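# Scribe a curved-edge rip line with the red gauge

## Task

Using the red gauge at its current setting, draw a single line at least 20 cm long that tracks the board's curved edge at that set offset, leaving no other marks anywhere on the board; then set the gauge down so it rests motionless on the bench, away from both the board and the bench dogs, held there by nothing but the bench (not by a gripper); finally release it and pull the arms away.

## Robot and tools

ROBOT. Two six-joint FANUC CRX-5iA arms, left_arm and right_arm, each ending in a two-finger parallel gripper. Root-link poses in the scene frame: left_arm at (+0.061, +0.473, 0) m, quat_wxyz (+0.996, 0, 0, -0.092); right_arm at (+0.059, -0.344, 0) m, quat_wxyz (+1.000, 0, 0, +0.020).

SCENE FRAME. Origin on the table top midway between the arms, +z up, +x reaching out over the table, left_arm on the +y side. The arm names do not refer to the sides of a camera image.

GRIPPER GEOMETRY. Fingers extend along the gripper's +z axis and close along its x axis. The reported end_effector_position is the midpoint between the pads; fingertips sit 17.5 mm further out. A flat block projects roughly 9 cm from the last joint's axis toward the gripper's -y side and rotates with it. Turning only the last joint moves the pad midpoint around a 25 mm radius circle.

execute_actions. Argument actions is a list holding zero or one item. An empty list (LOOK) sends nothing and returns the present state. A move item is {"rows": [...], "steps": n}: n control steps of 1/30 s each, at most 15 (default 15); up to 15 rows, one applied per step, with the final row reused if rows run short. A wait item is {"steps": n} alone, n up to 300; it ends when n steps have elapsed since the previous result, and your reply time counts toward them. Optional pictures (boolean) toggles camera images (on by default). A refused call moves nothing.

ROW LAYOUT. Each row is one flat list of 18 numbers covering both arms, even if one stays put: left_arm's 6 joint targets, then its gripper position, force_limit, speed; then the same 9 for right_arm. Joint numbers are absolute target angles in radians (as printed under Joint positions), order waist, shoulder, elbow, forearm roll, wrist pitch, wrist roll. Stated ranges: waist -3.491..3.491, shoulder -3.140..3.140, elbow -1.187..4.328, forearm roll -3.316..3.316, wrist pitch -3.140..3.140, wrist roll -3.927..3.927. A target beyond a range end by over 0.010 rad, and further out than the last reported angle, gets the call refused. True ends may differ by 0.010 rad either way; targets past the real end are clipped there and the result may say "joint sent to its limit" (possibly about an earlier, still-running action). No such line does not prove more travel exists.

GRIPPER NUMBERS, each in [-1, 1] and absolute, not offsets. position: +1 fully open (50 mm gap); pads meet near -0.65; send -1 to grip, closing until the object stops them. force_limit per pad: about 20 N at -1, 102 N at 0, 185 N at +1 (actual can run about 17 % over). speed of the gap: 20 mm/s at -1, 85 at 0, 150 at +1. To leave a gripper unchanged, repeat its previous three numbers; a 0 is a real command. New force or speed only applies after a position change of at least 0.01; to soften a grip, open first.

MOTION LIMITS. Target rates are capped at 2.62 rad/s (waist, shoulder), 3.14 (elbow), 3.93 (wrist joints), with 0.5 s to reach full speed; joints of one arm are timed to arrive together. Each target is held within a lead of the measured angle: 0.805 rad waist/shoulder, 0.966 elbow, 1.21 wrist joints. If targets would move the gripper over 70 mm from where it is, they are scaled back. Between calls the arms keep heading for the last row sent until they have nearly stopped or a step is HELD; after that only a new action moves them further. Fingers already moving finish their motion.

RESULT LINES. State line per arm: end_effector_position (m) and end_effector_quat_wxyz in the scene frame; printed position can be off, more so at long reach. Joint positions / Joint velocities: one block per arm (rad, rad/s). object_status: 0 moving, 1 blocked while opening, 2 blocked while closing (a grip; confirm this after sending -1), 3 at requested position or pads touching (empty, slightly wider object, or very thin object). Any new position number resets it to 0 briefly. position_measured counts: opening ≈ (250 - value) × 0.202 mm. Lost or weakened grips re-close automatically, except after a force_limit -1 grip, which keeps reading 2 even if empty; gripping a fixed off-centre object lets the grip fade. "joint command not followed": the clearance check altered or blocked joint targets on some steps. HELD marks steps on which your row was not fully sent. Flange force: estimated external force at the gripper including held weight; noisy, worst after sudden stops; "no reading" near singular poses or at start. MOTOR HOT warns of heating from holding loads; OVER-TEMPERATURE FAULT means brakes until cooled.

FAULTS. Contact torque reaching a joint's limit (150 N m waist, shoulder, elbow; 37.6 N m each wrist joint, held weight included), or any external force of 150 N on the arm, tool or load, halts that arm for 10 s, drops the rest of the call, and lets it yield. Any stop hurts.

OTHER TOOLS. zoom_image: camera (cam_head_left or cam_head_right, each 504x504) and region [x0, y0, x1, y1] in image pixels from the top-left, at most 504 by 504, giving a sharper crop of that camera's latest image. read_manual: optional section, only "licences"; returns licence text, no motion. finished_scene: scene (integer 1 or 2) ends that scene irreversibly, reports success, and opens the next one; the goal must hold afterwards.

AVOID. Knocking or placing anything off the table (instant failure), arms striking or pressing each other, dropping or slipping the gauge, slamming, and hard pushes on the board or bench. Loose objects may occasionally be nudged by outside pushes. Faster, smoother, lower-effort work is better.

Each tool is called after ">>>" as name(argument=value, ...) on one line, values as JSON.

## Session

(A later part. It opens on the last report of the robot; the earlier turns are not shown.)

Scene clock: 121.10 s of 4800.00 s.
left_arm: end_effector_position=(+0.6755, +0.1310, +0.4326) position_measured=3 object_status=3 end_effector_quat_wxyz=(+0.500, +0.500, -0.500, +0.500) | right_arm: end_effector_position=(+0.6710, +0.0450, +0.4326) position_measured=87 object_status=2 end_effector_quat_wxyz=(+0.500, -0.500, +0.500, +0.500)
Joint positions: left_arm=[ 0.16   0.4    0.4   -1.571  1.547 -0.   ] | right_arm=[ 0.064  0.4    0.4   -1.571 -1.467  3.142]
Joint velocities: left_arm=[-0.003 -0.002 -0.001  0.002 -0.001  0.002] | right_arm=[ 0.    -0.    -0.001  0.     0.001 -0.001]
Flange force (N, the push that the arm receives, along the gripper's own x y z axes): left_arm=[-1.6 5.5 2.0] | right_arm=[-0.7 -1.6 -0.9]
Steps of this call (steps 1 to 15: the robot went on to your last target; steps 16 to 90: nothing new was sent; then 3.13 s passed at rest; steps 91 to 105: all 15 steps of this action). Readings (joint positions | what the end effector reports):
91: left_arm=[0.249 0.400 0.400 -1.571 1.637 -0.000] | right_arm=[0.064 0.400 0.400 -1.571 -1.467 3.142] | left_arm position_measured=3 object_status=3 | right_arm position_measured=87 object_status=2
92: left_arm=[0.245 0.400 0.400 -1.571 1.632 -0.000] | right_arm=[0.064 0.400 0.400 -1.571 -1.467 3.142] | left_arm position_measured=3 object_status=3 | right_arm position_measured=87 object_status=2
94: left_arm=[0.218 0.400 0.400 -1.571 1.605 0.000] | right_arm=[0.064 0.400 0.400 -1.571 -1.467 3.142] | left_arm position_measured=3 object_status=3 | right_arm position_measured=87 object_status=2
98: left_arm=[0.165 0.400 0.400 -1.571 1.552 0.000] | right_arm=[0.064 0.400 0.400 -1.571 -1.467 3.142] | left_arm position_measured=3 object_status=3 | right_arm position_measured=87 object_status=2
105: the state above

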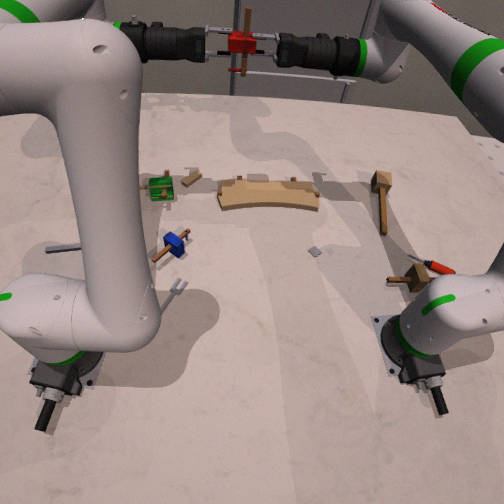

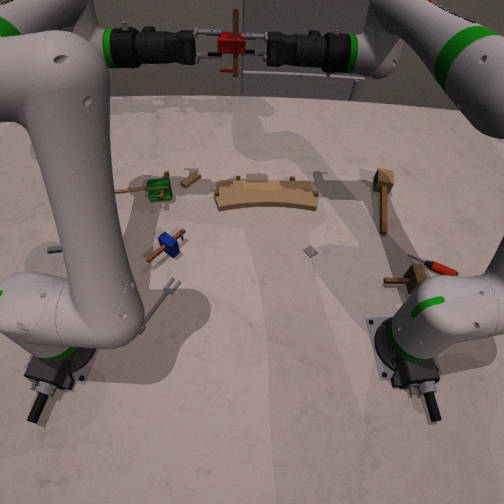

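>>> execute_actions(actions=[{"rows":[[0.116,0.4,0.4,-1.5708,1.5028,0,1,0,0,0.0636,0.4,0.4,-1.5708,-1.4672,3.1416,-1,-0.3,-0.5]],"steps":12}], pictures=false)

>>> execute_actions(actions=[{"rows":[[0.116,0.4,0.4,-1.5708,1.5028,0,0.5,0,-0.5,0.0636,0.4,0.4,-1.5708,-1.4672,3.1416,-1,-0.3,-0.5]]}])

>>> zoom_image(camera="cam_head_left", region=[200,10,280,80])

Scene clock: 130.23 s of 4800.00 s.
left_arm: end_effector_position=(+0.6743, +0.1051, +0.4327) position_measured=3 object_status=3 end_effector_quat_wxyz=(+0.500, +0.500, -0.500, +0.500) | right_arm: end_effector_position=(+0.6710, +0.0450, +0.4326) position_measured=87 object_status=2 end_effector_quat_wxyz=(+0.500, -0.500, +0.500, +0.500)
Joint positions: left_arm=[ 0.116  0.4    0.4   -1.571  1.503  0.   ] | right_arm=[ 0.064  0.4    0.4   -1.571 -1.467  3.142]
Joint velocities: left_arm=[-0.003  0.002  0.    -0.    -0.003  0.001] | right_arm=[ 0.    -0.001 -0.     0.     0.     0.002]
Flange force (N, the push that the arm receives, along the gripper's own x y z axes): left_arm=[-0.7 3.8 0.0] | right_arm=[-0.5 -1.9 -1.0]
Steps of this call (steps 1 to 15: the robot went on to your last target; steps 16 to 90: nothing new was sent; then 5.73 s passed at rest; steps 91 to 102: all 12 steps of this action). Readings (joint positions | what the end effector reports):
91: left_arm=[0.159 0.400 0.400 -1.571 1.546 -0.000] | right_arm=[0.064 0.400 0.400 -1.571 -1.467 3.142] | left_arm position_measured=3 object_status=3 | right_arm position_measured=87 object_status=2
92: left_arm=[0.155 0.400 0.400 -1.571 1.541 -0.000] | right_arm=[0.064 0.400 0.400 -1.571 -1.467 3.142] | left_arm position_measured=3 object_status=3 | right_arm position_measured=87 object_status=2
94: left_arm=[0.134 0.400 0.400 -1.571 1.521 -0.000] | right_arm=[0.064 0.400 0.400 -1.571 -1.467 3.142] | left_arm position_measured=3 object_status=3 | right_arm position_measured=87 object_status=2
98: left_arm=[0.117 0.400 0.400 -1.571 1.504 -0.000] | right_arm=[0.064 0.400 0.400 -1.571 -1.467 3.142] | left_arm position_measured=3 object_status=3 | right_arm position_measured=87 object_status=2
102: the state above

Scene clock: 130.73 s of 4800.00 s.
left_arm: end_effector_position=(+0.6742, +0.1050, +0.4329) position_measured=78 object_status=0 end_effector_quat_wxyz=(+0.500, +0.500, -0.500, +0.500) | right_arm: end_effector_position=(+0.6710, +0.0450, +0.4325) position_measured=87 object_status=2 end_effector_quat_wxyz=(+0.500, -0.500, +0.500, +0.500)
Joint positions: left_arm=[ 0.116  0.4    0.4   -1.571  1.503 -0.   ] | right_arm=[ 0.064  0.4    0.4   -1.571 -1.467  3.142]
Joint velocities: left_arm=[-0.001 -0.001 -0.001 -0.     0.    -0.   ] | right_arm=[ 0.001  0.     0.     0.     0.001 -0.   ]
Flange force (N, the push that the arm receives, along the gripper's own x y z axes): left_arm=[15.0 4.0 -1.7] | right_arm=[14.5 -1.1 -2.2]
Steps of this call (steps 1 to 15: all 15 steps of this action). Readings (joint positions | what the end effector reports):
1: left_arm=[0.116 0.400 0.400 -1.571 1.503 -0.000] | right_arm=[0.064 0.400 0.400 -1.571 -1.467 3.142] | left_arm position_measured=10 object_status=0 | right_arm position_measured=87 object_status=2
2: left_arm=[0.116 0.400 0.400 -1.571 1.503 -0.000] | right_arm=[0.064 0.400 0.400 -1.571 -1.467 3.142] | left_arm position_measured=18 object_status=0 | right_arm position_measured=87 object_status=2
4: left_arm=[0.116 0.400 0.400 -1.571 1.503 -0.000] | right_arm=[0.064 0.400 0.400 -1.571 -1.467 3.142] | left_arm position_measured=36 object_status=0 | right_arm position_measured=87 object_status=2
8: left_arm=[0.116 0.400 0.400 -1.571 1.503 -0.000] | right_arm=[0.064 0.400 0.400 -1.571 -1.467 3.142] | left_arm position_measured=70 object_status=0 | right_arm position_measured=87 object_status=2
15: the state above

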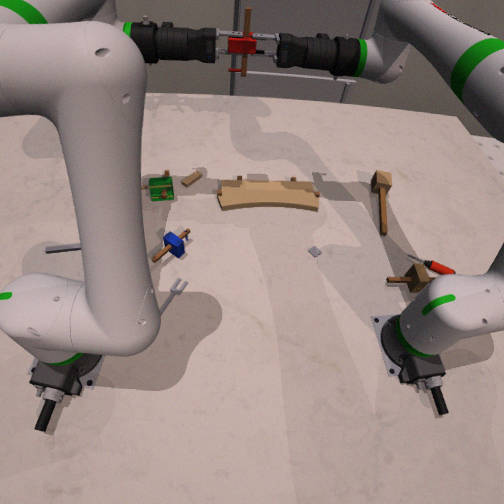

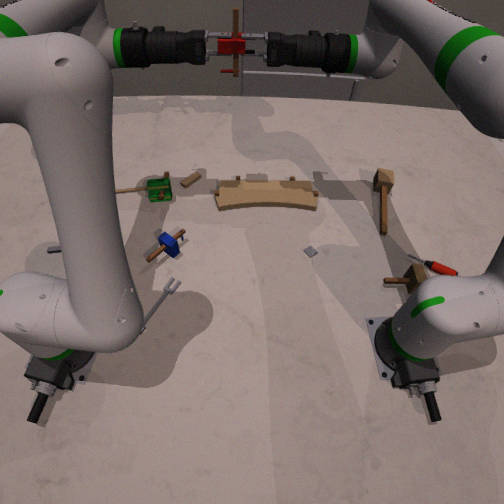

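Region (200, 10, 280, 80) of cam_head_left's 504x504 image, scaled by 6.300, with more detail than that image has; it fills the top 441 rows of this view, and the rest is white.

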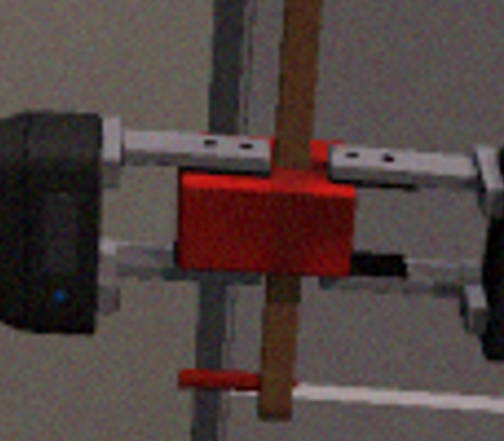

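>>> execute_actions(actions=[{"rows":[[0.116,0.4,0.4055,-1.5708,1.5028,0,-1,0,-0.8,0.0636,0.4,0.4,-1.5708,-1.4672,3.1416,-1,-0.3,-0.5]]}], pictures=false)

>>> execute_actions(actions=[{"rows":[[0.116,0.4,0.4055,-1.5708,1.5028,0,-1,0,-0.8,0.0636,0.4,0.4,-1.5708,-1.4672,3.1416,1,-0.3,0]],"steps":10}], pictures=false)

>>> execute_actions(actions=[{"rows":[[0.116,0.4,0.4055,-1.5708,1.5028,0,-1,0,-0.8,-0.45,0.4,0.4,-1.5708,-1.98,3.1416,1,-0.3,0]]}])

>>> zoom_image(camera="cam_head_left", region=[190,0,290,90])

Scene clock: 148.83 s of 4800.00 s.
left_arm: end_effector_position=(+0.6750, +0.1050, +0.4350) position_measured=85 object_status=2 end_effector_quat_wxyz=(+0.499, +0.499, -0.501, +0.501) | right_arm: end_effector_position=(+0.6710, +0.0450, +0.4328) position_measured=87 object_status=2 end_effector_quat_wxyz=(+0.500, -0.500, +0.500, +0.500)
Joint positions: left_arm=[ 0.116  0.4    0.405 -1.571  1.503 -0.   ] | right_arm=[ 0.064  0.4    0.4   -1.571 -1.467  3.142]
Joint velocities: left_arm=[-0.001  0.002 -0.     0.005 -0.    -0.001] | right_arm=[ 0.    -0.     0.001  0.001 -0.001 -0.001]
Flange force (N, the push that the arm receives, along the gripper's own x y z axes): left_arm=[-2.5 14.9 -3.2] | right_arm=[-4.3 -11.2 -3.2]
Steps of this call (steps 1 to 15: the robot went on to your last target; steps 16 to 90: nothing new was sent; then 14.60 s passed at rest; steps 91 to 105: all 15 steps of this action). Readings (joint positions | what the end effector reports):
91: left_arm=[0.116 0.400 0.400 -1.571 1.503 -0.000] | right_arm=[0.064 0.400 0.400 -1.571 -1.467 3.142] | left_arm position_measured=82 object_status=0 | right_arm position_measured=87 object_status=2
92: left_arm=[0.116 0.400 0.402 -1.571 1.503 -0.000] | right_arm=[0.064 0.400 0.400 -1.571 -1.467 3.142] | left_arm position_measured=85 object_status=0 | right_arm position_measured=87 object_status=2
94: left_arm=[0.116 0.400 0.404 -1.571 1.503 -0.000] | right_arm=[0.064 0.400 0.400 -1.571 -1.467 3.142] | left_arm position_measured=85 object_status=0 | right_arm position_measured=87 object_status=2
98: left_arm=[0.116 0.400 0.405 -1.571 1.503 -0.000] | right_arm=[0.064 0.400 0.400 -1.571 -1.467 3.142] | left_arm position_measured=85 object_status=2 | right_arm position_measured=87 object_status=2
105: the state above

Scene clock: 149.17 s of 4800.00 s.
left_arm: end_effector_position=(+0.6750, +0.1049, +0.4353) position_measured=85 object_status=2 end_effector_quat_wxyz=(+0.499, +0.498, -0.501, +0.501) | right_arm: end_effector_position=(+0.6710, +0.0450, +0.4327) position_measured=3 object_status=0 end_effector_quat_wxyz=(+0.500, -0.500, +0.500, +0.500)
Joint positions: left_arm=[ 0.116  0.4    0.406 -1.571  1.503 -0.   ] | right_arm=[ 0.064  0.4    0.4   -1.571 -1.467  3.142]
Joint velocities: left_arm=[ 0.     0.001 -0.001  0.    -0.     0.001] | right_arm=[ 0.     0.001 -0.001  0.     0.001 -0.   ]
Flange force (N, the push that the arm receives, along the gripper's own x y z axes): left_arm=[-1.9 3.5 -0.2] | right_arm=[-2.3 -2.2 -0.7]
Steps of this call (steps 1 to 10: all 10 steps of this action). Readings (joint positions | what the end effector reports):
1: left_arm=[0.116 0.400 0.406 -1.571 1.503 -0.000] | right_arm=[0.064 0.400 0.400 -1.571 -1.467 3.142] | left_arm position_measured=85 object_status=2 | right_arm position_measured=76 object_status=0
2: left_arm=[0.116 0.400 0.406 -1.571 1.503 -0.000] | right_arm=[0.064 0.400 0.400 -1.571 -1.467 3.142] | left_arm position_measured=85 object_status=2 | right_arm position_measured=62 object_status=0
4: left_arm=[0.116 0.400 0.406 -1.571 1.503 -0.000] | right_arm=[0.064 0.400 0.400 -1.571 -1.467 3.142] | left_arm position_measured=85 object_status=2 | right_arm position_measured=34 object_status=0
8: left_arm=[0.116 0.400 0.406 -1.571 1.503 -0.000] | right_arm=[0.064 0.400 0.400 -1.571 -1.467 3.142] | left_arm position_measured=85 object_status=2 | right_arm position_measured=3 object_status=0
10: the state above

Scene clock: 149.67 s of 4800.00 s.
left_arm: end_effector_position=(+0.6749, +0.1049, +0.4353) position_measured=85 object_status=2 end_effector_quat_wxyz=(+0.499, +0.498, -0.501, +0.501) | right_arm: end_effector_position=(+0.6648, -0.1209, +0.4327) position_measured=3 object_status=3 end_effector_quat_wxyz=(+0.500, -0.500, +0.500, +0.500)
Joint positions: left_arm=[ 0.116  0.4    0.406 -1.571  1.503 -0.   ] | right_arm=[-0.219  0.4    0.4   -1.571 -1.749  3.142]
Joint velocities: left_arm=[-0.002  0.     0.001 -0.     0.     0.002] | right_arm=[-0.667 -0.    -0.001  0.    -0.659 -0.   ]
Flange force (N, the push that the arm receives, along the gripper's own x y z axes): left_arm=[-2.1 2.4 0.3] | right_arm=[-2.5 -5.1 -1.6]
Steps of this call (steps 1 to 15: all 15 steps of this action). Readings (joint positions | what the end effector reports):
1: left_arm=[0.116 0.400 0.406 -1.571 1.503 -0.000] | right_arm=[0.063 0.400 0.400 -1.571 -1.468 3.142] | left_arm position_measured=85 object_status=2 | right_arm position_measured=3 object_status=0
2: left_arm=[0.116 0.400 0.406 -1.571 1.503 -0.000] | right_arm=[0.059 0.400 0.400 -1.571 -1.473 3.142] | left_arm position_measured=85 object_status=2 | right_arm position_measured=3 object_status=0
4: left_arm=[0.116 0.400 0.406 -1.571 1.503 -0.000] | right_arm=[0.033 0.400 0.400 -1.571 -1.499 3.142] | left_arm position_measured=85 object_status=2 | right_arm position_measured=3 object_status=3
8: left_arm=[0.116 0.400 0.406 -1.571 1.503 -0.000] | right_arm=[-0.061 0.400 0.400 -1.571 -1.592 3.142] | left_arm position_measured=85 object_status=2 | right_arm position_measured=3 object_status=3
15: the state above

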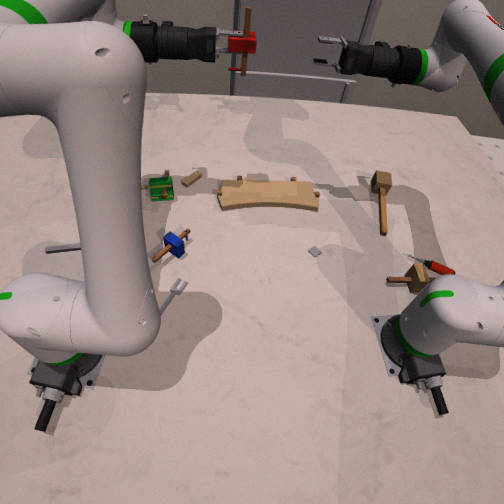

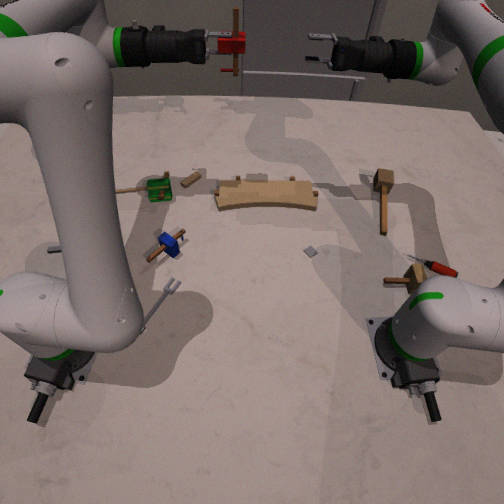

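Region (190, 0, 290, 90) of cam_head_left's 504x504 image, scaled by 5.040, with more detail than that image has; it fills the top 454 rows of this view, and the rest is white.

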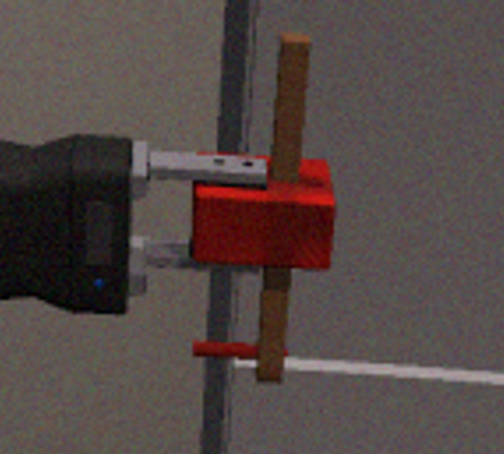

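>>> execute_actions(actions=[{"rows":[[-0.3881,0.3908,0.1174,0,-1.2974,2.1429,-1,0,-0.8,-0.9,0.4,0.4,-1.5708,-1.98,3.1416,1,-0.3,0]]}], pictures=false)

>>> execute_actions(actions=[{"steps":90}])

>>> zoom_image(camera="cam_head_right", region=[190,140,330,250])

Scene clock: 159.07 s of 4800.00 s.
left_arm: end_effector_position=(+0.7495, -0.0142, +0.5081) position_measured=85 object_status=2 end_effector_quat_wxyz=(+0.709, +0.563, -0.048, +0.422) | right_arm: end_effector_position=(+0.6285, -0.4155, +0.4326) position_measured=3 object_status=3 end_effector_quat_wxyz=(+0.567, -0.423, +0.567, +0.423)
Joint positions: left_arm=[-0.076  0.396  0.296 -1.035  0.964  0.539] | right_arm=[-0.738  0.4    0.4   -1.571 -1.98   3.142]
Joint velocities: left_arm=[-0.529 -0.011 -0.299  1.726 -1.813  1.818] | right_arm=[-0.679 -0.     0.001 -0.     0.    -0.   ]
Flange force (N, the push that the arm receives, along the gripper's own x y z axes): left_arm=[-0.1 -0.3 -0.6] | right_arm=[-1.5 -4.1 -2.1]
Steps of this call (steps 1 to 30: the robot went on to your last target; steps 31 to 90: nothing new was sent; then 5.90 s passed at rest; steps 91 to 105: all 15 steps of this action). Readings (joint positions | what the end effector reports):
91: left_arm=[0.116 0.400 0.405 -1.571 1.502 0.001] | right_arm=[-0.451 0.400 0.400 -1.571 -1.980 3.142] | left_arm position_measured=85 object_status=2 | right_arm position_measured=3 object_status=3
92: left_arm=[0.113 0.400 0.404 -1.564 1.495 0.008] | right_arm=[-0.455 0.400 0.400 -1.571 -1.980 3.142] | left_arm position_measured=85 object_status=2 | right_arm position_measured=3 object_status=3
94: left_arm=[0.097 0.400 0.394 -1.523 1.455 0.048] | right_arm=[-0.482 0.400 0.400 -1.571 -1.980 3.142] | left_arm position_measured=85 object_status=2 | right_arm position_measured=3 object_status=3
98: left_arm=[0.037 0.399 0.360 -1.375 1.306 0.197] | right_arm=[-0.577 0.400 0.400 -1.571 -1.980 3.142] | left_arm position_measured=85 object_status=2 | right_arm position_measured=3 object_status=3
105: the state above

Scene clock: 162.07 s of 4800.00 s.
left_arm: end_effector_position=(+0.4699, +0.0301, +0.1200) position_measured=85 object_status=2 end_effector_quat_wxyz=(+0.000, +0.000, +1.000, -0.000) | right_arm: end_effector_position=(+0.6095, -0.5065, +0.4326) position_measured=3 object_status=3 end_effector_quat_wxyz=(+0.599, -0.376, +0.599, +0.376)
Joint positions: left_arm=[-0.388  0.391  0.117  0.    -1.297  2.143] | right_arm=[-0.9    0.4    0.4   -1.571 -1.98   3.142]
Joint velocities: left_arm=[ 0.002  0.002 -0.001  0.     0.    -0.003] | right_arm=[-0.  0. -0.  0. -0.  0.]
Flange force (N, the push that the arm receives, along the gripper's own x y z axes): left_arm=[2.9 -0.3 1.8] | right_arm=[-1.9 -2.5 -2.6]
Steps of this call (steps 1 to 75: the robot went on to your last target; steps 76 to 90: nothing new was sent). Readings (joint positions | what the end effector reports):
1: left_arm=[-0.093 0.396 0.286 -0.976 0.901 0.602] | right_arm=[-0.761 0.400 0.400 -1.571 -1.980 3.142] | left_arm position_measured=85 object_status=2 | right_arm position_measured=3 object_status=3
2: left_arm=[-0.111 0.396 0.276 -0.918 0.836 0.667] | right_arm=[-0.784 0.400 0.400 -1.571 -1.980 3.142] | left_arm position_measured=85 object_status=2 | right_arm position_measured=3 object_status=3
4: left_arm=[-0.143 0.395 0.258 -0.813 0.708 0.795] | right_arm=[-0.829 0.400 0.400 -1.571 -1.980 3.142] | left_arm position_measured=85 object_status=2 | right_arm position_measured=3 object_status=3
8: left_arm=[-0.191 0.394 0.230 -0.653 0.476 1.026] | right_arm=[-0.891 0.400 0.400 -1.571 -1.980 3.142] | left_arm position_measured=85 object_status=2 | right_arm position_measured=3 object_status=3
90: the state above
All arms were judged still, so your last target was given up. Only a new action makes them travel on or press farther. Fingers that are still opening or closing keep moving.

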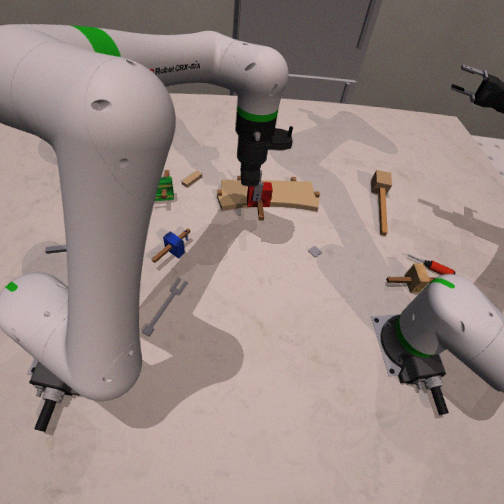

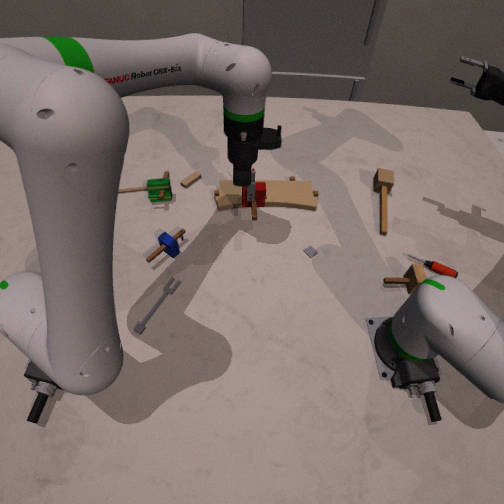

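Region (190, 140, 330, 250) of cam_head_right's 504x504 image, scaled by 3.600, with more detail than that image has; it fills the top 396 rows of this view, and the rest is white.

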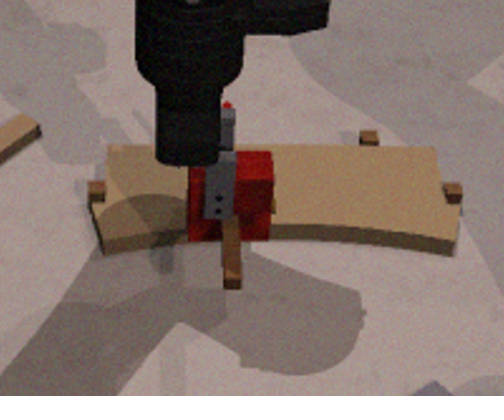

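>>> execute_actions(actions=[{"rows":[[-0.596,0.263,-0.126,0,-1.182,2.35,-1,0,-0.8,-0.9,0.4,0.4,-1.5708,-1.98,3.1416,1,-0.3,0]]}], pictures=false)

>>> execute_actions(actions=[{"steps":8}], pictures=false)

>>> execute_actions(actions=[{"rows":[[-0.596,0.2945,-0.1676,0,-1.1087,2.35,-1,0,-0.8,-0.9,0.4,0.4,-1.5708,-1.98,3.1416,1,-0.3,0]]}])

>>> zoom_image(camera="cam_head_right", region=[230,220,300,290])

Scene clock: 173.73 s of 4800.00 s.
left_arm: end_effector_position=(+0.3298, +0.0011, +0.0903) position_measured=85 object_status=2 end_effector_quat_wxyz=(-0.000, +0.001, +1.000, +0.000) | right_arm: end_effector_position=(+0.6095, -0.5065, +0.4326) position_measured=3 object_status=3 end_effector_quat_wxyz=(+0.599, -0.376, +0.599, +0.376)
Joint positions: left_arm=[-0.593  0.265 -0.123  0.    -1.184  2.347] | right_arm=[-0.9    0.4    0.4   -1.571 -1.98   3.142]
Joint velocities: left_arm=[-0.055 -0.035 -0.065  0.001  0.033  0.058] | right_arm=[-0.    -0.    -0.001 -0.     0.     0.   ]
Flange force (N, the push that the arm receives, along the gripper's own x y z axes): left_arm=[18.4 -1.3 1.7] | right_arm=[-2.3 0.0 -1.4]
Steps of this call (steps 1 to 90: nothing new was sent; then 8.17 s passed at rest; steps 91 to 105: all 15 steps of this action). Readings (joint positions | what the end effector reports):
91: left_arm=[-0.389 0.391 0.117 0.000 -1.297 2.144] | right_arm=[-0.900 0.400 0.400 -1.571 -1.980 3.142] | left_arm position_measured=85 object_status=2 | right_arm position_measured=3 object_status=3
92: left_arm=[-0.393 0.388 0.111 0.000 -1.295 2.148] | right_arm=[-0.900 0.400 0.400 -1.571 -1.980 3.142] | left_arm position_measured=85 object_status=2 | right_arm position_measured=3 object_status=3
94: left_arm=[-0.420 0.371 0.080 0.000 -1.280 2.175] | right_arm=[-0.900 0.400 0.400 -1.571 -1.980 3.142] | left_arm position_measured=85 object_status=2 | right_arm position_measured=3 object_status=3
98: left_arm=[-0.502 0.321 -0.016 0.000 -1.234 2.256] | right_arm=[-0.900 0.400 0.400 -1.571 -1.980 3.142] | left_arm position_measured=85 object_status=2 | right_arm position_measured=3 object_status=3
105: the state above

Scene clock: 174.00 s of 4800.00 s.
left_arm: end_effector_position=(+0.3281, +0.0010, +0.0898) position_measured=85 object_status=2 end_effector_quat_wxyz=(-0.000, +0.000, +1.000, +0.000) | right_arm: end_effector_position=(+0.6095, -0.5065, +0.4326) position_measured=3 object_status=3 end_effector_quat_wxyz=(+0.599, -0.376, +0.599, +0.376)
Joint positions: left_arm=[-0.596  0.263 -0.126  0.    -1.182  2.35 ] | right_arm=[-0.9    0.4    0.4   -1.571 -1.98   3.142]
Joint velocities: left_arm=[-0.002 -0.002  0.    -0.001  0.     0.001] | right_arm=[-0.    -0.    -0.     0.     0.001 -0.   ]
Flange force (N, the push that the arm receives, along the gripper's own x y z axes): left_arm=[2.7 3.4 3.3] | right_arm=[-2.2 -0.2 -1.4]
Steps of this call (steps 1 to 8: the robot went on to your last target). Readings (joint positions | what the end effector reports):
1: left_arm=[-0.594 0.264 -0.124 0.000 -1.183 2.349] | right_arm=[-0.900 0.400 0.400 -1.571 -1.980 3.142] | left_arm position_measured=85 object_status=2 | right_arm position_measured=3 object_status=3
2: left_arm=[-0.595 0.264 -0.125 0.000 -1.182 2.349] | right_arm=[-0.900 0.400 0.400 -1.571 -1.980 3.142] | left_arm position_measured=85 object_status=2 | right_arm position_measured=3 object_status=3
4: left_arm=[-0.596 0.263 -0.126 0.000 -1.182 2.350] | right_arm=[-0.900 0.400 0.400 -1.571 -1.980 3.142] | left_arm position_measured=85 object_status=2 | right_arm position_measured=3 object_status=3
8: the state above

Scene clock: 174.50 s of 4800.00 s.
left_arm: end_effector_position=(+0.3277, +0.0013, +0.0577) position_measured=85 object_status=2 end_effector_quat_wxyz=(+0.000, +0.000, +1.000, -0.000) | right_arm: end_effector_position=(+0.6095, -0.5065, +0.4326) position_measured=3 object_status=3 end_effector_quat_wxyz=(+0.599, -0.376, +0.599, +0.376)
Joint positions: left_arm=[-0.596  0.294 -0.168  0.    -1.109  2.35 ] | right_arm=[-0.9    0.4    0.4   -1.571 -1.98   3.142]
Joint velocities: left_arm=[-0.001  0.002 -0.002 -0.     0.001 -0.001] | right_arm=[ 0.    -0.001  0.     0.    -0.    -0.001]
Flange force (N, the push that the arm receives, along the gripper's own x y z axes): left_arm=[3.9 3.8 1.1] | right_arm=[-2.1 0.0 -1.0]
Steps of this call (steps 1 to 15: all 15 steps of this action). Readings (joint positions | what the end effector reports):
1: left_arm=[-0.596 0.263 -0.126 0.000 -1.181 2.350] | right_arm=[-0.900 0.400 0.400 -1.571 -1.980 3.142] | left_arm position_measured=85 object_status=2 | right_arm position_measured=3 object_status=3
2: left_arm=[-0.596 0.266 -0.130 0.000 -1.174 2.350] | right_arm=[-0.900 0.400 0.400 -1.571 -1.980 3.142] | left_arm position_measured=85 object_status=2 | right_arm position_measured=3 object_status=3
4: left_arm=[-0.596 0.281 -0.150 0.000 -1.141 2.350] | right_arm=[-0.900 0.400 0.400 -1.571 -1.980 3.142] | left_arm position_measured=85 object_status=2 | right_arm position_measured=3 object_status=3
8: left_arm=[-0.596 0.294 -0.166 0.000 -1.111 2.350] | right_arm=[-0.900 0.400 0.400 -1.571 -1.980 3.142] | left_arm position_measured=85 object_status=2 | right_arm position_measured=3 object_status=3
15: the state above

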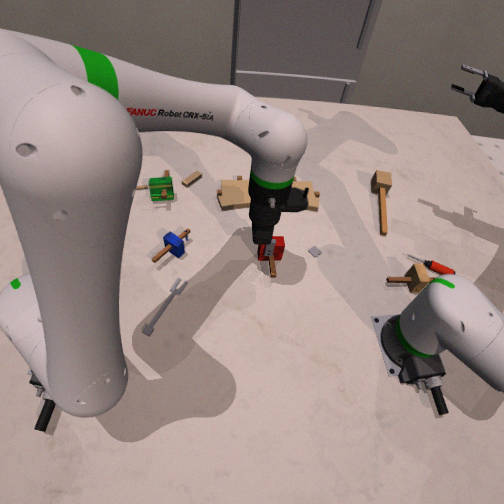

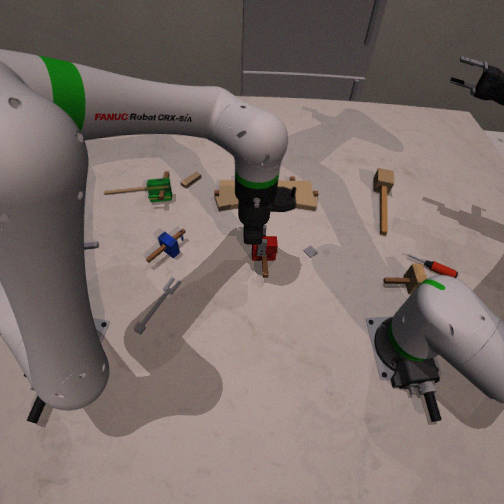

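Region (230, 220, 300, 290) of cam_head_right's 504x504 image, scaled by 7.200, with more detail than that image has.

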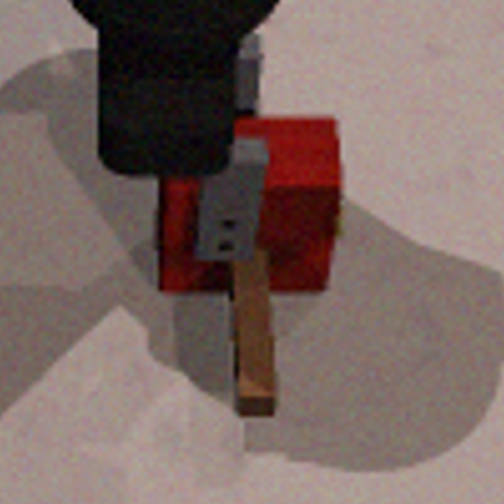

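>>> execute_actions(actions=[{"rows":[[-0.596,0.2964,-0.1697,0,-1.1047,2.35,-1,0,-0.8,-0.9,0.4,0.4,-1.5708,-1.98,3.1416,1,-0.3,0]],"steps":8}], pictures=false)

>>> execute_actions(actions=[{"rows":[[-0.596,0.2964,-0.1697,0,-1.1047,2.35,0.75,0,-0.3,-0.9,0.4,0.4,-1.5708,-1.98,3.1416,1,-0.3,0]],"steps":8}], pictures=false)

>>> execute_actions(actions=[{"rows":[[-0.6073,0.3123,-0.149,0,-1.1095,2.3613,0.75,0,-0.3,-0.9,0.4,0.4,-1.5708,-1.98,3.1416,1,-0.3,0]],"steps":9}], pictures=false)

>>> execute_actions(actions=[{"rows":[[-0.6073,0.3123,-0.149,0,-1.1095,2.3613,-1,0,-0.5,-0.9,0.4,0.4,-1.5708,-1.98,3.1416,1,-0.3,0]]}])

>>> zoom_image(camera="cam_head_right", region=[230,220,300,290])

Scene clock: 195.67 s of 4800.00 s.
left_arm: end_effector_position=(+0.3277, +0.0014, +0.0559) position_measured=85 object_status=2 end_effector_quat_wxyz=(+0.000, +0.001, +1.000, +0.000) | right_arm: end_effector_position=(+0.6095, -0.5065, +0.4326) position_measured=3 object_status=3 end_effector_quat_wxyz=(+0.599, -0.376, +0.599, +0.376)
Joint positions: left_arm=[-0.596  0.296 -0.17  -0.    -1.105  2.35 ] | right_arm=[-0.9    0.4    0.4   -1.571 -1.98   3.142]
Joint velocities: left_arm=[-0.001  0.002  0.    -0.     0.002  0.001] | right_arm=[-0.    -0.    -0.001 -0.001  0.     0.001]
Flange force (N, the push that the arm receives, along the gripper's own x y z axes): left_arm=[1.4 0.2 2.0] | right_arm=[-1.5 -1.4 -2.2]
Steps of this call (steps 1 to 15: the robot went on to your last target; steps 16 to 90: nothing new was sent; then 17.90 s passed at rest; steps 91 to 98: all 8 steps of this action). Readings (joint positions | what the end effector reports):
91: left_arm=[-0.596 0.295 -0.168 -0.000 -1.108 2.350] | right_arm=[-0.900 0.400 0.400 -1.571 -1.980 3.142] | left_arm position_measured=85 object_status=2 | right_arm position_measured=3 object_status=3
92: left_arm=[-0.596 0.295 -0.168 -0.000 -1.107 2.350] | right_arm=[-0.900 0.400 0.400 -1.571 -1.980 3.142] | left_arm position_measured=85 object_status=2 | right_arm position_measured=3 object_status=3
94: left_arm=[-0.596 0.296 -0.169 -0.000 -1.106 2.350] | right_arm=[-0.900 0.400 0.400 -1.571 -1.980 3.142] | left_arm position_measured=85 object_status=2 | right_arm position_measured=3 object_status=3
98: the state above

Scene clock: 195.93 s of 4800.00 s.
left_arm: end_effector_position=(+0.3277, +0.0014, +0.0559) position_measured=41 object_status=0 end_effector_quat_wxyz=(+0.000, +0.001, +1.000, +0.000) | right_arm: end_effector_position=(+0.6095, -0.5065, +0.4326) position_measured=3 object_status=3 end_effector_quat_wxyz=(+0.599, -0.376, +0.599, +0.376)
Joint positions: left_arm=[-0.596  0.296 -0.17  -0.    -1.105  2.35 ] | right_arm=[-0.9    0.4    0.4   -1.571 -1.98   3.142]
Joint velocities: left_arm=[ 0.001 -0.001 -0.001  0.001  0.     0.001] | right_arm=[-0.    -0.     0.    -0.     0.001 -0.001]
Flange force (N, the push that the arm receives, along the gripper's own x y z axes): left_arm=[3.3 1.8 1.2] | right_arm=[-1.9 -1.7 -2.4]
Steps of this call (steps 1 to 8: all 8 steps of this action). Readings (joint positions | what the end effector reports):
1: left_arm=[-0.596 0.296 -0.170 -0.000 -1.105 2.350] | right_arm=[-0.900 0.400 0.400 -1.571 -1.980 3.142] | left_arm position_measured=77 object_status=0 | right_arm position_measured=3 object_status=3
2: left_arm=[-0.596 0.296 -0.170 -0.000 -1.105 2.350] | right_arm=[-0.900 0.400 0.400 -1.571 -1.980 3.142] | left_arm position_measured=66 object_status=0 | right_arm position_measured=3 object_status=3
4: left_arm=[-0.596 0.296 -0.170 -0.000 -1.105 2.350] | right_arm=[-0.900 0.400 0.400 -1.571 -1.980 3.142] | left_arm position_measured=45 object_status=0 | right_arm position_measured=3 object_status=3
8: the state above

Scene clock: 196.23 s of 4800.00 s.
left_arm: end_effector_position=(+0.3276, -0.0065, +0.0557) position_measured=41 object_status=3 end_effector_quat_wxyz=(-0.000, +0.001, +1.000, +0.000) | right_arm: end_effector_position=(+0.6095, -0.5065, +0.4326) position_measured=3 object_status=3 end_effector_quat_wxyz=(+0.599, -0.376, +0.599, +0.376)
Joint positions: left_arm=[-0.607  0.312 -0.149 -0.    -1.109  2.361] | right_arm=[-0.9    0.4    0.4   -1.571 -1.98   3.142]
Joint velocities: left_arm=[-0.005  0.005  0.006 -0.    -0.001  0.003] | right_arm=[-0.     0.001 -0.    -0.    -0.001 -0.001]
Flange force (N, the push that the arm receives, along the gripper's own x y z axes): left_arm=[3.2 0.4 0.7] | right_arm=[-2.7 -2.2 -2.3]
Steps of this call (steps 1 to 9: all 9 steps of this action). Readings (joint positions | what the end effector reports):
1: left_arm=[-0.596 0.297 -0.169 -0.000 -1.105 2.350] | right_arm=[-0.900 0.400 0.400 -1.571 -1.980 3.142] | left_arm position_measured=41 object_status=0 | right_arm position_measured=3 object_status=3
2: left_arm=[-0.599 0.301 -0.164 -0.000 -1.106 2.353] | right_arm=[-0.900 0.400 0.400 -1.571 -1.980 3.142] | left_arm position_measured=41 object_status=0 | right_arm position_measured=3 object_status=3
4: left_arm=[-0.605 0.308 -0.154 -0.000 -1.108 2.359] | right_arm=[-0.900 0.400 0.400 -1.571 -1.980 3.142] | left_arm position_measured=41 object_status=3 | right_arm position_measured=3 object_status=3
8: left_arm=[-0.607 0.312 -0.150 -0.000 -1.109 2.361] | right_arm=[-0.900 0.400 0.400 -1.571 -1.980 3.142] | left_arm position_measured=41 object_status=3 | right_arm position_measured=3 object_status=3
9: the state above

Scene clock: 196.73 s of 4800.00 s.
left_arm: end_effector_position=(+0.3276, -0.0067, +0.0558) position_measured=86 object_status=2 end_effector_quat_wxyz=(+0.000, +0.001, +1.000, +0.000) | right_arm: end_effector_position=(+0.6095, -0.5065, +0.4326) position_measured=3 object_status=3 end_effector_quat_wxyz=(+0.599, -0.376, +0.599, +0.376)
Joint positions: left_arm=[-0.607  0.312 -0.149 -0.    -1.11   2.361] | right_arm=[-0.9    0.4    0.4   -1.571 -1.98   3.142]
Joint velocities: left_arm=[ 0.001 -0.002 -0.001  0.    -0.    -0.001] | right_arm=[-0.001 -0.    -0.     0.     0.001 -0.   ]
Flange force (N, the push that the arm receives, along the gripper's own x y z axes): left_arm=[1.9 2.4 0.3] | right_arm=[-2.1 -1.6 -1.4]
Steps of this call (steps 1 to 15: all 15 steps of this action). Readings (joint positions | what the end effector reports):
1: left_arm=[-0.607 0.312 -0.149 -0.000 -1.109 2.361] | right_arm=[-0.900 0.400 0.400 -1.571 -1.980 3.142] | left_arm position_measured=47 object_status=0 | right_arm position_measured=3 object_status=3
2: left_arm=[-0.607 0.312 -0.149 -0.000 -1.109 2.361] | right_arm=[-0.900 0.400 0.400 -1.571 -1.980 3.142] | left_arm position_measured=56 object_status=0 | right_arm position_measured=3 object_status=3
4: left_arm=[-0.607 0.312 -0.149 -0.000 -1.109 2.361] | right_arm=[-0.900 0.400 0.400 -1.571 -1.980 3.142] | left_arm position_measured=73 object_status=0 | right_arm position_measured=3 object_status=3
8: left_arm=[-0.607 0.312 -0.149 -0.000 -1.109 2.361] | right_arm=[-0.900 0.400 0.400 -1.571 -1.980 3.142] | left_arm position_measured=86 object_status=0 | right_arm position_measured=3 object_status=3
15: the state above

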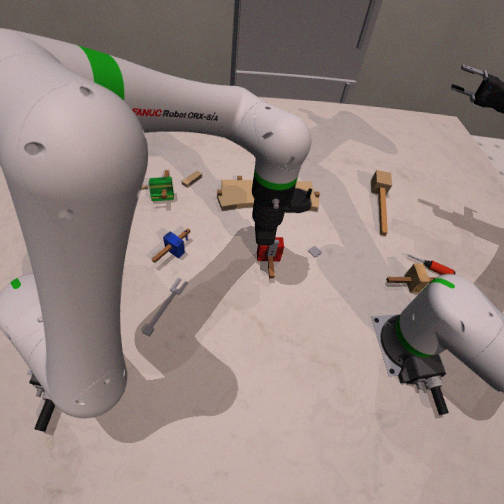

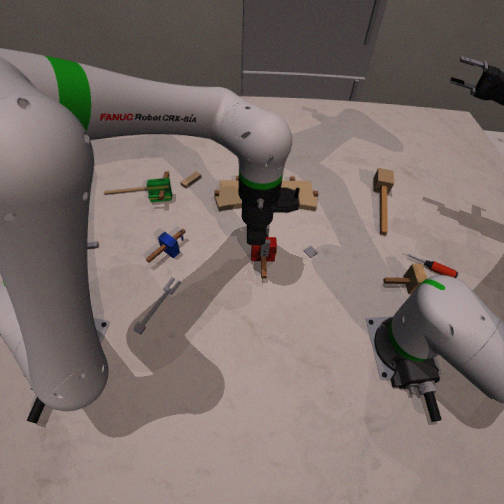

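Region (230, 220, 300, 290) of cam_head_right's 504x504 image, scaled by 7.200, with more detail than that image has.

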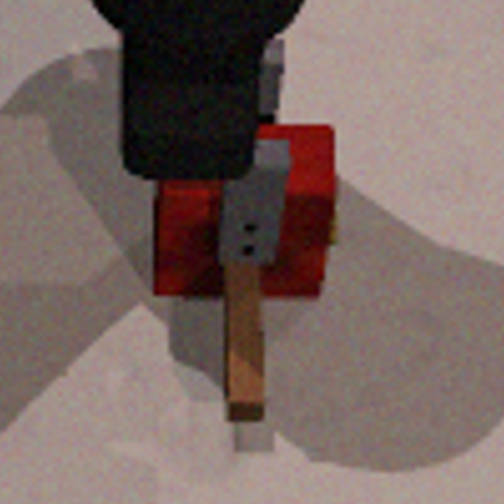

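>>> execute_actions(actions=[{"rows":[[-0.6073,0.295,-0.128,0,-1.1478,2.3613,-1,0,-0.5,-0.9,0.4,0.4,-1.5708,-1.98,3.1416,1,-0.3,0]],"steps":8}], pictures=false)

>>> execute_actions(actions=[{"rows":[[-0.2894,0.3214,-0.1038,0,-1.1456,2.2762,-1,0,-0.5,-0.9,0.4,0.4,-1.5708,-1.98,3.1416,1,-0.3,0]]}], pictures=false)

>>> execute_actions(actions=[{"steps":10}], pictures=false)

>>> execute_actions(actions=[{"rows":[[-0.2811,0.3389,-0.0798,0,-1.1521,2.2679,-1,0,-0.5,-0.9,0.4,0.4,-1.5708,-1.98,3.1416,1,-0.3,0]],"steps":12}])

>>> zoom_image(camera="cam_head_right", region=[200,165,300,245])

Scene clock: 218.40 s of 4800.00 s.
left_arm: end_effector_position=(+0.3278, -0.0069, +0.0722) position_measured=86 object_status=2 end_effector_quat_wxyz=(-0.000, +0.000, +1.000, -0.000) | right_arm: end_effector_position=(+0.6095, -0.5065, +0.4326) position_measured=3 object_status=3 end_effector_quat_wxyz=(+0.599, -0.376, +0.599, +0.376)
Joint positions: left_arm=[-0.607  0.296 -0.129  0.    -1.147  2.361] | right_arm=[-0.9    0.4    0.4   -1.571 -1.98   3.142]
Joint velocities: left_arm=[-0.001 -0.006  0.008  0.001 -0.017  0.001] | right_arm=[-0.001  0.    -0.     0.    -0.     0.   ]
Flange force (N, the push that the arm receives, along the gripper's own x y z axes): left_arm=[1.8 0.3 1.8] | right_arm=[-1.6 -0.9 -0.8]
Steps of this call (steps 1 to 15: the robot went on to your last target; steps 16 to 90: nothing new was sent; then 18.40 s passed at rest; steps 91 to 98: all 8 steps of this action). Readings (joint positions | what the end effector reports):
91: left_arm=[-0.607 0.312 -0.149 0.000 -1.110 2.361] | right_arm=[-0.900 0.400 0.400 -1.571 -1.980 3.142] | left_arm position_measured=86 object_status=2 | right_arm position_measured=3 object_status=3
92: left_arm=[-0.607 0.310 -0.145 0.000 -1.118 2.361] | right_arm=[-0.900 0.400 0.400 -1.571 -1.980 3.142] | left_arm position_measured=86 object_status=2 | right_arm position_measured=3 object_status=3
94: left_arm=[-0.607 0.300 -0.134 0.000 -1.137 2.361] | right_arm=[-0.900 0.400 0.400 -1.571 -1.980 3.142] | left_arm position_measured=86 object_status=2 | right_arm position_measured=3 object_status=3
98: the state above

Scene clock: 218.90 s of 4800.00 s.
left_arm: end_effector_position=(+0.4577, +0.0824, +0.0690) position_measured=86 object_status=2 end_effector_quat_wxyz=(-0.000, -0.103, +0.995, -0.000) | right_arm: end_effector_position=(+0.6095, -0.5065, +0.4326) position_measured=3 object_status=3 end_effector_quat_wxyz=(+0.599, -0.376, +0.599, +0.376)
Joint positions: left_arm=[-0.323  0.319 -0.106  0.    -1.146  2.285] | right_arm=[-0.9    0.4    0.4   -1.571 -1.98   3.142]
Joint velocities: left_arm=[ 0.478  0.038  0.035 -0.     0.002 -0.127] | right_arm=[-0.     0.001  0.    -0.001 -0.     0.   ]
Flange force (N, the push that the arm receives, along the gripper's own x y z axes): left_arm=[-5.9 11.6 2.9] | right_arm=[-1.9 -1.4 -1.8]
Steps of this call (steps 1 to 15: all 15 steps of this action). Readings (joint positions | what the end effector reports):
1: left_arm=[-0.607 0.296 -0.128 0.000 -1.147 2.361] | right_arm=[-0.900 0.400 0.400 -1.571 -1.980 3.142] | left_arm position_measured=86 object_status=2 | right_arm position_measured=3 object_status=3
2: left_arm=[-0.603 0.296 -0.128 0.000 -1.147 2.361] | right_arm=[-0.900 0.400 0.400 -1.571 -1.980 3.142] | left_arm position_measured=86 object_status=2 | right_arm position_measured=3 object_status=3
4: left_arm=[-0.576 0.299 -0.125 0.000 -1.147 2.353] | right_arm=[-0.900 0.400 0.400 -1.571 -1.980 3.142] | left_arm position_measured=86 object_status=2 | right_arm position_measured=3 object_status=3
8: left_arm=[-0.479 0.306 -0.118 0.000 -1.146 2.327] | right_arm=[-0.900 0.400 0.400 -1.571 -1.980 3.142] | left_arm position_measured=86 object_status=2 | right_arm position_measured=3 object_status=3
15: the state above

Scene clock: 219.23 s of 4800.00 s.
left_arm: end_effector_position=(+0.4712, +0.0954, +0.0686) position_measured=86 object_status=2 end_effector_quat_wxyz=(-0.000, -0.116, +0.993, -0.000) | right_arm: end_effector_position=(+0.6095, -0.5065, +0.4326) position_measured=3 object_status=3 end_effector_quat_wxyz=(+0.599, -0.376, +0.599, +0.376)
Joint positions: left_arm=[-0.29   0.321 -0.104  0.    -1.146  2.276] | right_arm=[-0.9    0.4    0.4   -1.571 -1.98   3.142]
Joint velocities: left_arm=[ 0.001 -0.002 -0.    -0.001  0.    -0.001] | right_arm=[-0.     0.    -0.    -0.    -0.    -0.001]
Flange force (N, the push that the arm receives, along the gripper's own x y z axes): left_arm=[2.1 3.2 2.7] | right_arm=[-2.2 -1.6 -1.2]
Steps of this call (steps 1 to 10: the robot went on to your last target). Readings (joint positions | what the end effector reports):
1: left_arm=[-0.309 0.320 -0.105 0.000 -1.146 2.281] | right_arm=[-0.900 0.400 0.400 -1.571 -1.980 3.142] | left_arm position_measured=86 object_status=2 | right_arm position_measured=3 object_status=3
2: left_arm=[-0.299 0.321 -0.105 0.000 -1.146 2.279] | right_arm=[-0.900 0.400 0.400 -1.571 -1.980 3.142] | left_arm position_measured=86 object_status=2 | right_arm position_measured=3 object_status=3
4: left_arm=[-0.291 0.321 -0.104 0.000 -1.146 2.277] | right_arm=[-0.900 0.400 0.400 -1.571 -1.980 3.142] | left_arm position_measured=86 object_status=2 | right_arm position_measured=3 object_status=3
8: left_arm=[-0.290 0.321 -0.104 0.000 -1.146 2.276] | right_arm=[-0.900 0.400 0.400 -1.571 -1.980 3.142] | left_arm position_measured=86 object_status=2 | right_arm position_measured=3 object_status=3
10: the state above

Scene clock: 219.63 s of 4800.00 s.
left_arm: end_effector_position=(+0.4813, +0.0953, +0.0688) position_measured=86 object_status=2 end_effector_quat_wxyz=(+0.000, -0.116, +0.993, +0.000) | right_arm: end_effector_position=(+0.6095, -0.5065, +0.4326) position_measured=3 object_status=3 end_effector_quat_wxyz=(+0.599, -0.376, +0.599, +0.376)
Joint positions: left_arm=[-0.281  0.339 -0.08  -0.    -1.152  2.268] | right_arm=[-0.9    0.4    0.4   -1.571 -1.98   3.142]
Joint velocities: left_arm=[ 0.001 -0.001  0.    -0.001 -0.    -0.   ] | right_arm=[ 0.    -0.     0.001  0.     0.001  0.   ]
Flange force (N, the push that the arm receives, along the gripper's own x y z axes): left_arm=[6.5 6.3 2.1] | right_arm=[-2.3 -1.9 -2.2]
Steps of this call (steps 1 to 12: all 12 steps of this action). Readings (joint positions | what the end effector reports):
1: left_arm=[-0.289 0.322 -0.103 -0.000 -1.146 2.276] | right_arm=[-0.900 0.400 0.400 -1.571 -1.980 3.142] | left_arm position_measured=86 object_status=2 | right_arm position_measured=3 object_status=3
2: left_arm=[-0.288 0.326 -0.098 -0.000 -1.147 2.274] | right_arm=[-0.900 0.400 0.400 -1.571 -1.980 3.142] | left_arm position_measured=86 object_status=2 | right_arm position_measured=3 object_status=3
4: left_arm=[-0.283 0.334 -0.086 -0.000 -1.150 2.270] | right_arm=[-0.900 0.400 0.400 -1.571 -1.980 3.142] | left_arm position_measured=86 object_status=2 | right_arm position_measured=3 object_status=3
8: left_arm=[-0.281 0.338 -0.081 -0.000 -1.152 2.268] | right_arm=[-0.900 0.400 0.400 -1.571 -1.980 3.142] | left_arm position_measured=86 object_status=2 | right_arm position_measured=3 object_status=3
12: the state above

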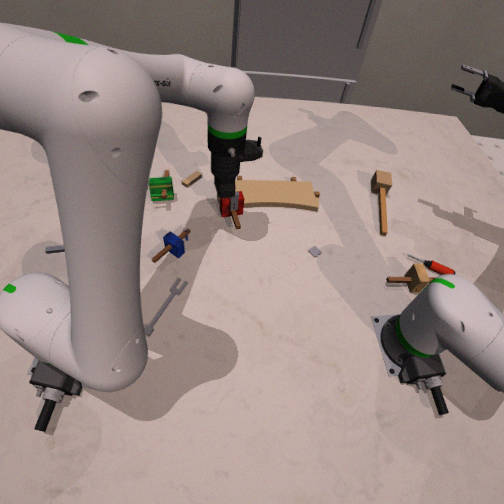

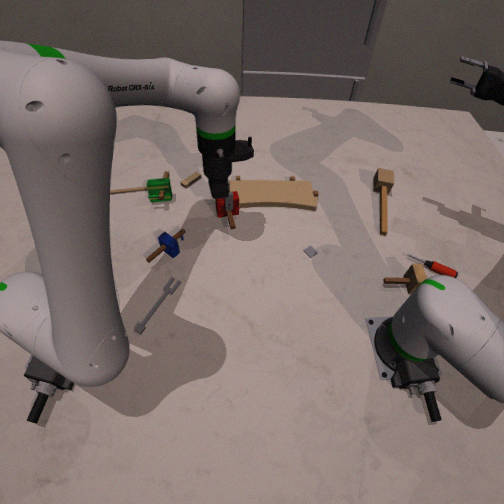

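Region (200, 165, 300, 245) of cam_head_right's 504x504 image, scaled by 5.040, with more detail than that image has; it fills the top 403 rows of this view, and the rest is white.

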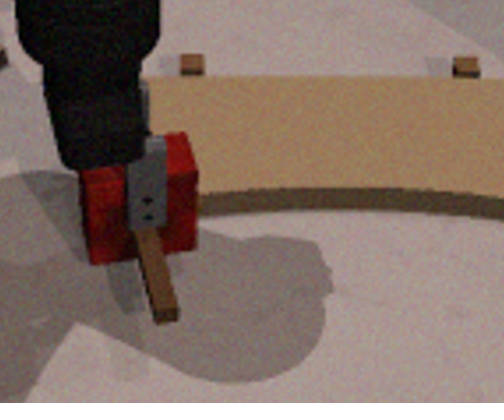

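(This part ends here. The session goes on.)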